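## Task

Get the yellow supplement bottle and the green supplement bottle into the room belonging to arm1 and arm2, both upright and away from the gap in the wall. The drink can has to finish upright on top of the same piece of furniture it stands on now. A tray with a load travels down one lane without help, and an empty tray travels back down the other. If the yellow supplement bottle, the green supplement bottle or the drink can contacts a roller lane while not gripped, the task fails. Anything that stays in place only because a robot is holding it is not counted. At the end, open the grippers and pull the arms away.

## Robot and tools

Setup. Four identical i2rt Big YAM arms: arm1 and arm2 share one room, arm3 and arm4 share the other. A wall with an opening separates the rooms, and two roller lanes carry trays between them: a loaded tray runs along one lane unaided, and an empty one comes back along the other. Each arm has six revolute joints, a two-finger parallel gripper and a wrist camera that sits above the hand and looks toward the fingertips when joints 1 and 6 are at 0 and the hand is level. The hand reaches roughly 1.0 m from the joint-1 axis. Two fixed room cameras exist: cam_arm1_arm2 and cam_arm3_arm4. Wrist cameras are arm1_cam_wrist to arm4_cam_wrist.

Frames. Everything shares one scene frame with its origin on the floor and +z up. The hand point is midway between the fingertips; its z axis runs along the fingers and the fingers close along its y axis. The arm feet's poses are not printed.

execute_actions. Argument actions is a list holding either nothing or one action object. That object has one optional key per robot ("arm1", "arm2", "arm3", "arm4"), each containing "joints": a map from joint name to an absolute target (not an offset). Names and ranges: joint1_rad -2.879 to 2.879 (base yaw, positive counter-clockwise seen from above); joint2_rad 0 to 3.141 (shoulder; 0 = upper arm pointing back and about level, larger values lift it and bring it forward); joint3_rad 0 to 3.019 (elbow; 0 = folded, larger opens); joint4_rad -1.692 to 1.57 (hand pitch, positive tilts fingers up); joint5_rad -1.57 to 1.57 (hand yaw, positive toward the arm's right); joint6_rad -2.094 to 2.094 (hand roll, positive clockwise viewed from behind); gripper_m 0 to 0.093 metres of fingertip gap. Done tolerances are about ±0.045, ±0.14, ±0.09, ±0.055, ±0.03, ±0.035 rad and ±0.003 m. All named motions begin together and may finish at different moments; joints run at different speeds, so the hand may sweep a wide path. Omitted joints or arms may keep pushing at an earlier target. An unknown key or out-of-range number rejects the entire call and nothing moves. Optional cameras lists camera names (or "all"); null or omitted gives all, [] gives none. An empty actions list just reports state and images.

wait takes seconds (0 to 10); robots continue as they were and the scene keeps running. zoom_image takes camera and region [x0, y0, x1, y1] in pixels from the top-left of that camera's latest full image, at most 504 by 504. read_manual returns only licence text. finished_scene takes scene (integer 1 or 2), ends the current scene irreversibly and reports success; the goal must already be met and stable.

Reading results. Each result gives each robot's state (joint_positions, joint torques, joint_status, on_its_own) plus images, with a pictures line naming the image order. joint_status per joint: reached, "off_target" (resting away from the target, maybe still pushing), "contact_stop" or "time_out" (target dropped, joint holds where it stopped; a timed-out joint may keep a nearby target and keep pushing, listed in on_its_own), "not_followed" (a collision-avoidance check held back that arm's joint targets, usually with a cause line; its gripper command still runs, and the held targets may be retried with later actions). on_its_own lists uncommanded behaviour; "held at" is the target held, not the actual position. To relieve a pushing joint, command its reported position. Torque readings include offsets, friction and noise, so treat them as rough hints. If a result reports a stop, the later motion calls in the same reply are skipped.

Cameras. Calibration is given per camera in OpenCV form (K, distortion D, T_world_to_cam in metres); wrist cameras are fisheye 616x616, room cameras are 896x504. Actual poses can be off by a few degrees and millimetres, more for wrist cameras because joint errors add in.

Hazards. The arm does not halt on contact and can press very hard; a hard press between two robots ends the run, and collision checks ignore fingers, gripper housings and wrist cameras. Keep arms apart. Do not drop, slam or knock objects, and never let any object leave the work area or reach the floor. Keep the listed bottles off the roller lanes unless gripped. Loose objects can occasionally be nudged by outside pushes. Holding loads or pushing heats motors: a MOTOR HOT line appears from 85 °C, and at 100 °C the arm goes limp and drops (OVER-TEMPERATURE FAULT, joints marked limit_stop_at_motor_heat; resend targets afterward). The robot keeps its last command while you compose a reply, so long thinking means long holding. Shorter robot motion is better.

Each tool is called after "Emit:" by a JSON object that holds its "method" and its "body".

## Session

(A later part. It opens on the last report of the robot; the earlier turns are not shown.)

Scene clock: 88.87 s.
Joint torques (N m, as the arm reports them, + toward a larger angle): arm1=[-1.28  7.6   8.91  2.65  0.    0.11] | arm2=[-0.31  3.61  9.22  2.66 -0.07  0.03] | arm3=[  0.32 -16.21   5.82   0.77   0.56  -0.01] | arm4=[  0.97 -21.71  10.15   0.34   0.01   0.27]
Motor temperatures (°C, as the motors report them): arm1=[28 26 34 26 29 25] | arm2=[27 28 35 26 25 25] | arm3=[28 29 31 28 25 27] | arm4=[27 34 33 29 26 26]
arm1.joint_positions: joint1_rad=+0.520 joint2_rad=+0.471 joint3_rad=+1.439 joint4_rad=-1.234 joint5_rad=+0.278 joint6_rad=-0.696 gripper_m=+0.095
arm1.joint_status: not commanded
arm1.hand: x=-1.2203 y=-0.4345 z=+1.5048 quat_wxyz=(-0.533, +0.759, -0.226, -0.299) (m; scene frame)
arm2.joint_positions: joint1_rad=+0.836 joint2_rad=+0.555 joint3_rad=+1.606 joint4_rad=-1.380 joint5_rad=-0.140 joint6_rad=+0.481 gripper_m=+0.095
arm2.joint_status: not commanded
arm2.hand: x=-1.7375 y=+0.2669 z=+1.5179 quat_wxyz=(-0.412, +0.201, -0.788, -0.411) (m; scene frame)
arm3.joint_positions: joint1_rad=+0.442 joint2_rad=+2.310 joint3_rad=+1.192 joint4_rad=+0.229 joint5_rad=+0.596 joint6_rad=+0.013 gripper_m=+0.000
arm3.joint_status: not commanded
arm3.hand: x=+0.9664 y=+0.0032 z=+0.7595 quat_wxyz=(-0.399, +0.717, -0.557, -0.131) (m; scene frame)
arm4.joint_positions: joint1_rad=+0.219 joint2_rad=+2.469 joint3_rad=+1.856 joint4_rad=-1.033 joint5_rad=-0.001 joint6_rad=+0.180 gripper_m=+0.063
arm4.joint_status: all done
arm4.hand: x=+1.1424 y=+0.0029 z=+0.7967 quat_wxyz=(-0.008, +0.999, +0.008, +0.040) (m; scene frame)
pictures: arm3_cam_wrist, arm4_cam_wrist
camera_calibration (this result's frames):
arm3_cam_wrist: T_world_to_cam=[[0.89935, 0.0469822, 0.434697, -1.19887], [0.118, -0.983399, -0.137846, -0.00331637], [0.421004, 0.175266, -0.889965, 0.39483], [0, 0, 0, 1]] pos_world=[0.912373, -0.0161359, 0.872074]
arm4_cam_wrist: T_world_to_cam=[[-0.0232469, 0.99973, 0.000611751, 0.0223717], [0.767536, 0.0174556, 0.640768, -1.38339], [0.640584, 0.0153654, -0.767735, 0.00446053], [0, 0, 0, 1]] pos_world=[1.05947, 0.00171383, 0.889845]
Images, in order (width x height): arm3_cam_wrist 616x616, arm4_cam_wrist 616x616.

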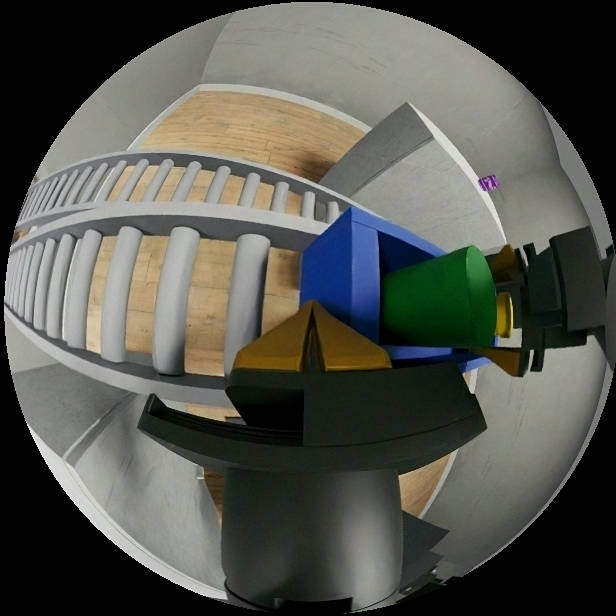

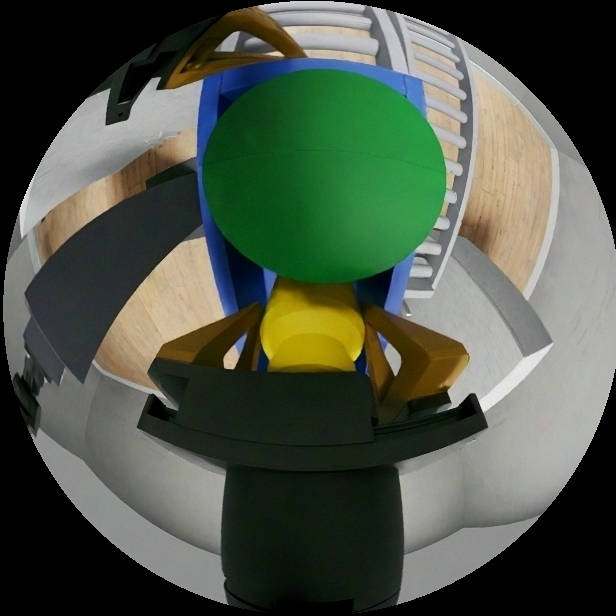

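Emit:
{"method": "execute_actions", "body": {"actions": [{"arm4":{"joints":{"joint2_rad":2.46,"gripper_m":0.076}}}], "cameras": []}}

Emit:
{"method": "execute_actions", "body": {"actions": [{"arm4":{"joints":{"joint2_rad":2.05,"joint4_rad":-1.42}}}], "cameras": ["arm4_cam_wrist"]}}

Emit:
{"method": "execute_actions", "body": {"actions": [{"arm3":{"joints":{"joint1_rad":0.75,"joint2_rad":1.6}}}], "cameras": ["arm4_cam_wrist"]}}

Emit:
{"method": "wait", "body": {"seconds": 10}}

Scene clock: 95.87 s.
Joint torques (N m, as the arm reports them, + toward a larger angle): arm1=[-1.44  7.49  8.89  2.64  0.01  0.1 ] | arm2=[-0.86  2.98  9.25  2.74 -0.06  0.06] | arm3=[  0.27 -16.2    5.77   0.8    0.56  -0.02] | arm4=[  1.37 -23.21  10.21   0.44   0.04   0.16]
Motor temperatures (°C, as the motors report them): arm1=[28 26 34 26 29 25] | arm2=[27 27 35 26 25 25] | arm3=[28 29 32 28 25 27] | arm4=[27 34 33 29 26 26]
arm1.joint_positions: joint1_rad=+0.520 joint2_rad=+0.471 joint3_rad=+1.439 joint4_rad=-1.234 joint5_rad=+0.278 joint6_rad=-0.696 gripper_m=+0.095
arm1.joint_status: not commanded
arm1.hand: x=-1.2203 y=-0.4345 z=+1.5048 quat_wxyz=(-0.533, +0.759, -0.226, -0.299) (m; scene frame)
arm2.joint_positions: joint1_rad=+0.836 joint2_rad=+0.555 joint3_rad=+1.606 joint4_rad=-1.380 joint5_rad=-0.140 joint6_rad=+0.481 gripper_m=+0.095
arm2.joint_status: not commanded
arm2.hand: x=-1.7375 y=+0.2669 z=+1.5179 quat_wxyz=(-0.412, +0.201, -0.788, -0.411) (m; scene frame)
arm3.joint_positions: joint1_rad=+0.442 joint2_rad=+2.310 joint3_rad=+1.192 joint4_rad=+0.229 joint5_rad=+0.596 joint6_rad=+0.013 gripper_m=+0.000
arm3.joint_status: not commanded
arm3.hand: x=+0.9664 y=+0.0032 z=+0.7595 quat_wxyz=(-0.399, +0.717, -0.557, -0.131) (m; scene frame)
arm4.joint_positions: joint1_rad=+0.219 joint2_rad=+2.468 joint3_rad=+1.856 joint4_rad=-1.033 joint5_rad=-0.001 joint6_rad=+0.180 gripper_m=+0.076
arm4.joint_status: all done
arm4.hand: x=+1.1423 y=+0.0029 z=+0.7969 quat_wxyz=(-0.008, +0.999, +0.008, +0.040) (m; scene frame)
pictures: none
No camera images: the call's "cameras" was empty. Leave "cameras" out to get every camera's image.

Scene clock: 97.43 s.
Joint torques (N m, as the arm reports them, + toward a larger angle): arm1=[-1.33  7.51  8.87  2.64  0.01  0.12] | arm2=[-1.13  3.38  9.27  2.73 -0.09  0.06] | arm3=[  0.3  -16.25   5.8    0.77   0.56  -0.02] | arm4=[  0.71 -21.09  10.04  -0.11   0.02   0.21]
Motor temperatures (°C, as the motors report them): arm1=[28 26 34 26 29 25] | arm2=[27 27 35 26 25 25] | arm3=[28 29 32 28 25 27] | arm4=[27 34 33 29 26 26]
arm1.joint_positions: joint1_rad=+0.520 joint2_rad=+0.471 joint3_rad=+1.439 joint4_rad=-1.234 joint5_rad=+0.278 joint6_rad=-0.696 gripper_m=+0.095
arm1.joint_status: not commanded
arm1.hand: x=-1.2203 y=-0.4345 z=+1.5048 quat_wxyz=(-0.533, +0.759, -0.226, -0.299) (m; scene frame)
arm2.joint_positions: joint1_rad=+0.836 joint2_rad=+0.555 joint3_rad=+1.606 joint4_rad=-1.380 joint5_rad=-0.140 joint6_rad=+0.481 gripper_m=+0.095
arm2.joint_status: not commanded
arm2.hand: x=-1.7375 y=+0.2669 z=+1.5179 quat_wxyz=(-0.412, +0.201, -0.788, -0.411) (m; scene frame)
arm3.joint_positions: joint1_rad=+0.442 joint2_rad=+2.310 joint3_rad=+1.192 joint4_rad=+0.229 joint5_rad=+0.596 joint6_rad=+0.013 gripper_m=+0.000
arm3.joint_status: not commanded
arm3.hand: x=+0.9664 y=+0.0032 z=+0.7595 quat_wxyz=(-0.399, +0.717, -0.557, -0.131) (m; scene frame)
arm4.joint_positions: joint1_rad=+0.219 joint2_rad=+2.046 joint3_rad=+1.884 joint4_rad=-1.411 joint5_rad=-0.001 joint6_rad=+0.180 gripper_m=+0.076
arm4.joint_status: all done
arm4.hand: x=+1.1627 y=+0.0065 z=+1.0771 quat_wxyz=(-0.001, +1.000, +0.009, +0.004) (m; scene frame)
pictures: arm4_cam_wrist
camera_calibration (this result's frames):
arm4_cam_wrist: T_world_to_cam=[[-0.0237567, 0.999646, -0.0120157, 0.0332284], [0.811532, 0.0263024, 0.583716, -1.56841], [0.583825, 0.00411598, -0.811869, 0.320354], [0, 0, 0, 1]] pos_world=[1.08658, 0.00671781, 1.17599]
Images, in order (width x height): arm4_cam_wrist 616x616.

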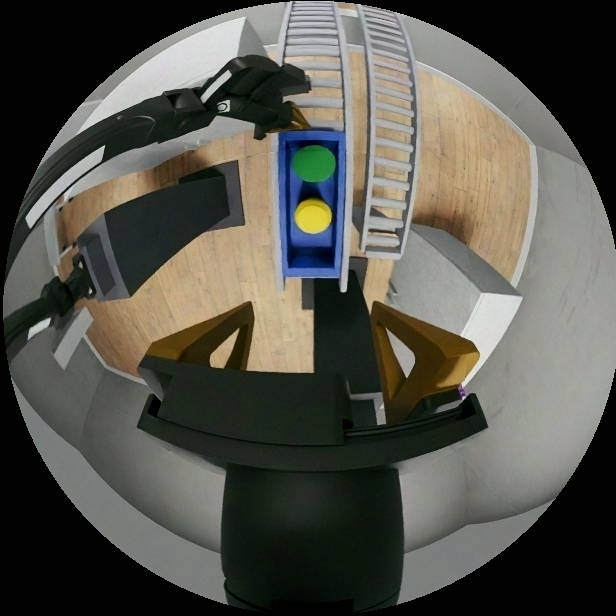

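Scene clock: 98.97 s.
Joint torques (N m, as the arm reports them, + toward a larger angle): arm1=[-1.35  7.54  8.89  2.63  0.    0.11] | arm2=[-0.34  3.13  9.25  2.7  -0.06  0.06] | arm3=[  0.81 -13.2    9.15   1.73   0.18  -0.06] | arm4=[  1.34 -20.16   9.8   -0.22   0.06   0.19]
Motor temperatures (°C, as the motors report them): arm1=[28 26 34 26 29 25] | arm2=[27 27 35 26 25 25] | arm3=[28 29 32 28 25 27] | arm4=[27 34 33 29 26 26]
arm1.joint_positions: joint1_rad=+0.520 joint2_rad=+0.471 joint3_rad=+1.439 joint4_rad=-1.234 joint5_rad=+0.278 joint6_rad=-0.696 gripper_m=+0.095
arm1.joint_status: not commanded
arm1.hand: x=-1.2203 y=-0.4345 z=+1.5048 quat_wxyz=(-0.533, +0.759, -0.226, -0.299) (m; scene frame)
arm2.joint_positions: joint1_rad=+0.836 joint2_rad=+0.555 joint3_rad=+1.606 joint4_rad=-1.380 joint5_rad=-0.140 joint6_rad=+0.481 gripper_m=+0.095
arm2.joint_status: not commanded
arm2.hand: x=-1.7375 y=+0.2669 z=+1.5179 quat_wxyz=(-0.412, +0.201, -0.788, -0.411) (m; scene frame)
arm3.joint_positions: joint1_rad=+0.750 joint2_rad=+1.584 joint3_rad=+1.205 joint4_rad=+0.220 joint5_rad=+0.599 joint6_rad=+0.013 gripper_m=+0.000
arm3.joint_status: all done
arm3.hand: x=+0.7706 y=-0.0617 z=+1.2399 quat_wxyz=(-0.439, +0.597, -0.460, -0.490) (m; scene frame)
arm4.joint_positions: joint1_rad=+0.219 joint2_rad=+2.046 joint3_rad=+1.884 joint4_rad=-1.411 joint5_rad=-0.001 joint6_rad=+0.180 gripper_m=+0.076
arm4.joint_status: not commanded
arm4.hand: x=+1.1627 y=+0.0065 z=+1.0771 quat_wxyz=(-0.001, +1.000, +0.009, +0.004) (m; scene frame)
pictures: arm4_cam_wrist
camera_calibration (this result's frames):
arm4_cam_wrist: T_world_to_cam=[[-0.0237567, 0.999646, -0.0120157, 0.0332284], [0.811532, 0.0263024, 0.583716, -1.56841], [0.583825, 0.00411598, -0.811869, 0.320354], [0, 0, 0, 1]] pos_world=[1.08658, 0.00671781, 1.17599]
Images, in order (width x height): arm4_cam_wrist 616x616.

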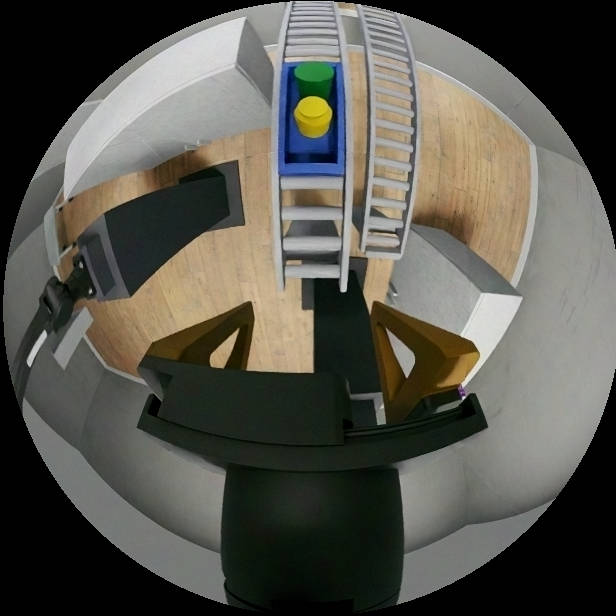

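Scene clock: 108.97 s.
Joint torques (N m, as the arm reports them, + toward a larger angle): arm1=[-1.43  7.38  8.88  2.66  0.    0.11] | arm2=[-0.34  3.46  9.31  2.69 -0.09  0.06] | arm3=[  0.99 -12.84   9.17   1.72   0.18  -0.05] | arm4=[  1.31 -20.67   9.96  -0.04   0.08   0.18]
Motor temperatures (°C, as the motors report them): arm1=[28 26 34 26 29 25] | arm2=[27 27 35 26 25 25] | arm3=[28 28 34 28 25 27] | arm4=[27 34 33 29 26 26]
arm1.joint_positions: joint1_rad=+0.520 joint2_rad=+0.471 joint3_rad=+1.439 joint4_rad=-1.234 joint5_rad=+0.278 joint6_rad=-0.696 gripper_m=+0.095
arm1.joint_status: not commanded
arm1.hand: x=-1.2203 y=-0.4345 z=+1.5048 quat_wxyz=(-0.533, +0.759, -0.226, -0.299) (m; scene frame)
arm2.joint_positions: joint1_rad=+0.836 joint2_rad=+0.555 joint3_rad=+1.606 joint4_rad=-1.380 joint5_rad=-0.140 joint6_rad=+0.481 gripper_m=+0.095
arm2.joint_status: not commanded
arm2.hand: x=-1.7375 y=+0.2669 z=+1.5179 quat_wxyz=(-0.412, +0.201, -0.788, -0.411) (m; scene frame)
arm3.joint_positions: joint1_rad=+0.750 joint2_rad=+1.584 joint3_rad=+1.205 joint4_rad=+0.220 joint5_rad=+0.599 joint6_rad=+0.013 gripper_m=+0.000
arm3.joint_status: all done
arm3.hand: x=+0.7706 y=-0.0617 z=+1.2399 quat_wxyz=(-0.439, +0.597, -0.460, -0.490) (m; scene frame)
arm4.joint_positions: joint1_rad=+0.219 joint2_rad=+2.046 joint3_rad=+1.884 joint4_rad=-1.411 joint5_rad=-0.001 joint6_rad=+0.180 gripper_m=+0.076
arm4.joint_status: not commanded
arm4.hand: x=+1.1627 y=+0.0065 z=+1.0771 quat_wxyz=(-0.001, +1.000, +0.009, +0.004) (m; scene frame)
wait: 10.00 s; at rest by 0.27 s
pictures: arm1_cam_wrist, arm2_cam_wrist, arm3_cam_wrist, arm4_cam_wrist, cam_arm1_arm2, cam_arm3_arm4
camera_calibration (this result's frames):
arm1_cam_wrist: T_world_to_cam=[[0.658051, 0.325159, 0.679146, -0.0785999], [0.708165, -0.573758, -0.411467, 1.23419], [0.255873, 0.751714, -0.607828, 1.6787], [0, 0, 0, 1]] pos_world=[-1.25182, -0.52822, 1.58157]
arm2_cam_wrist: T_world_to_cam=[[0.65366, -0.586746, -0.477972, 2.02202], [-0.753908, -0.449817, -0.478839, -0.456521], [0.0659575, 0.673345, -0.73638, 1.17348], [0, 0, 0, 1]] pos_world=[-1.74329, 0.190906, 1.612]
arm3_cam_wrist: T_world_to_cam=[[0.98182, 0.175519, 0.0722611, -0.834795], [0.172909, -0.669988, -0.721955, 0.723522], [-0.0783029, 0.721324, -0.688157, 1.08441], [0, 0, 0, 1]] pos_world=[0.779429, -0.15094, 1.32892]
arm4_cam_wrist: T_world_to_cam=[[-0.0237567, 0.999646, -0.0120157, 0.0332284], [0.811532, 0.0263024, 0.583716, -1.56841], [0.583825, 0.00411598, -0.811869, 0.320354], [0, 0, 0, 1]] pos_world=[1.08658, 0.00671781, 1.17599]
Images, in order (width x height): arm1_cam_wrist 616x616, arm2_cam_wrist 616x616, arm3_cam_wrist 616x616, arm4_cam_wrist 616x616, cam_arm1_arm2 896x504, cam_arm3_arm4 896x504.

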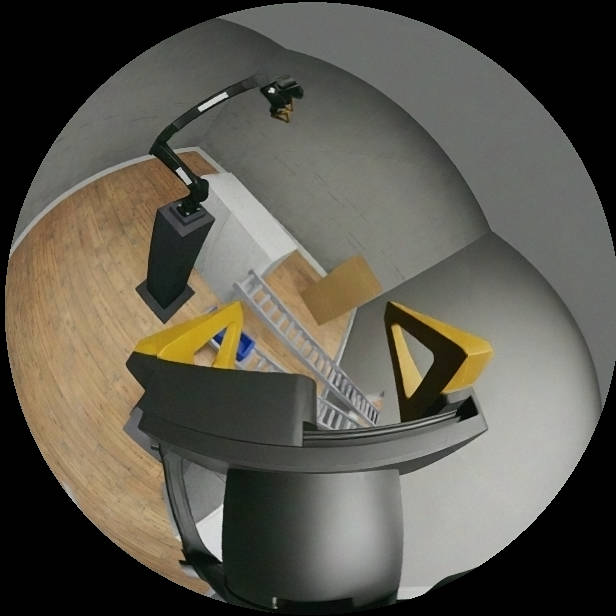

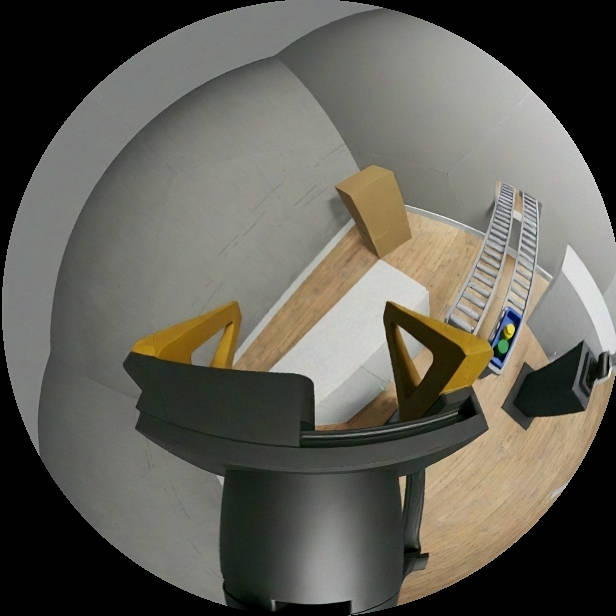

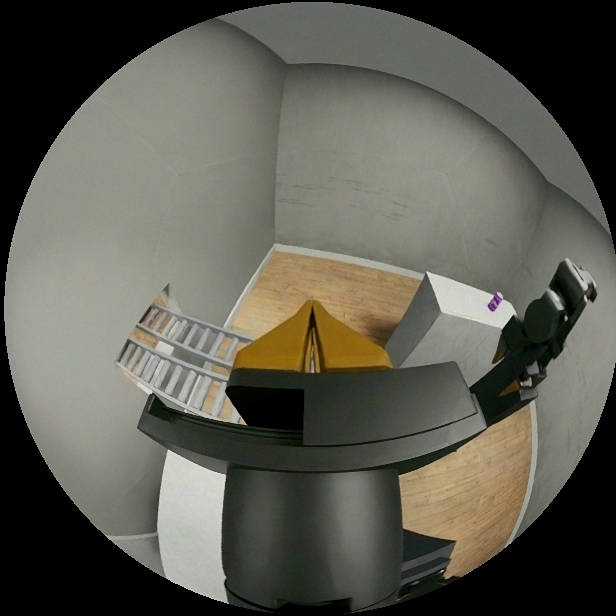

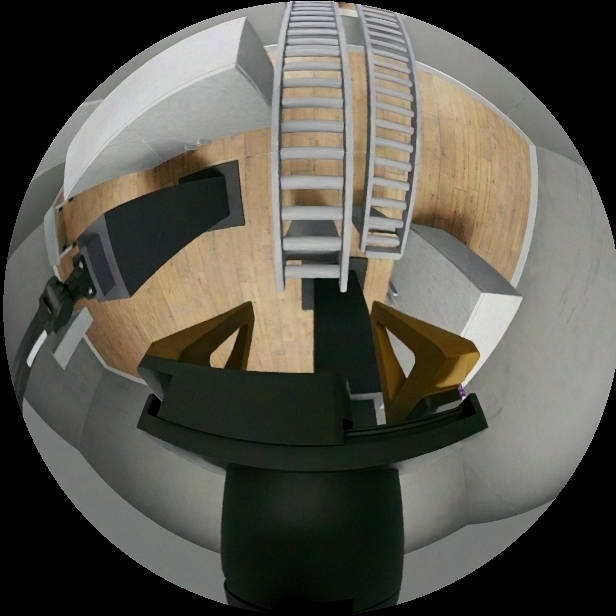

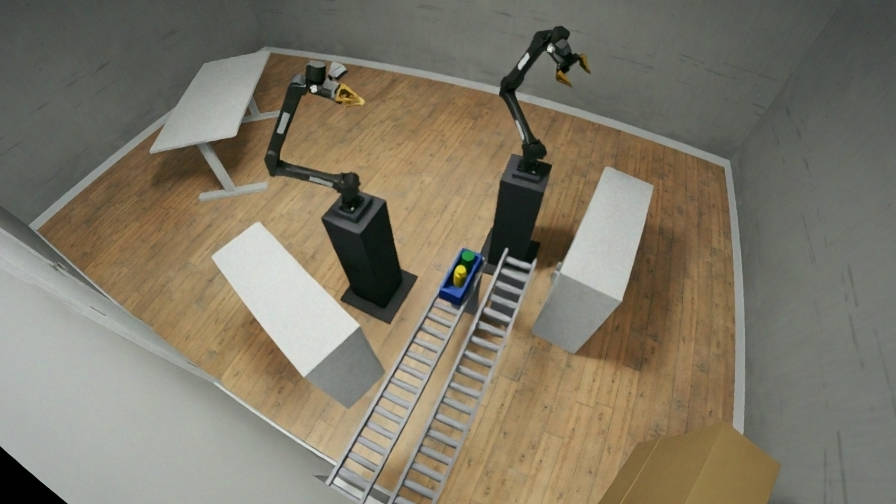

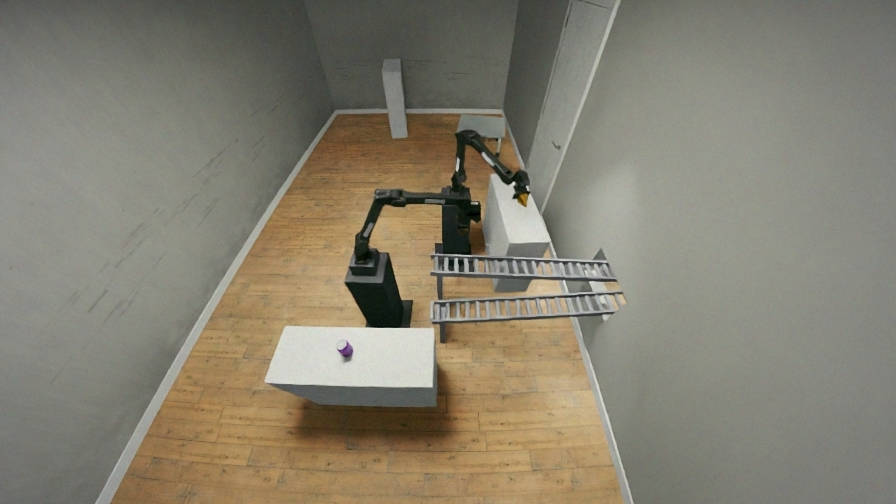

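Emit:
{"method": "finished_scene", "body": {"scene": 2}}

The scene is finished: the task was done.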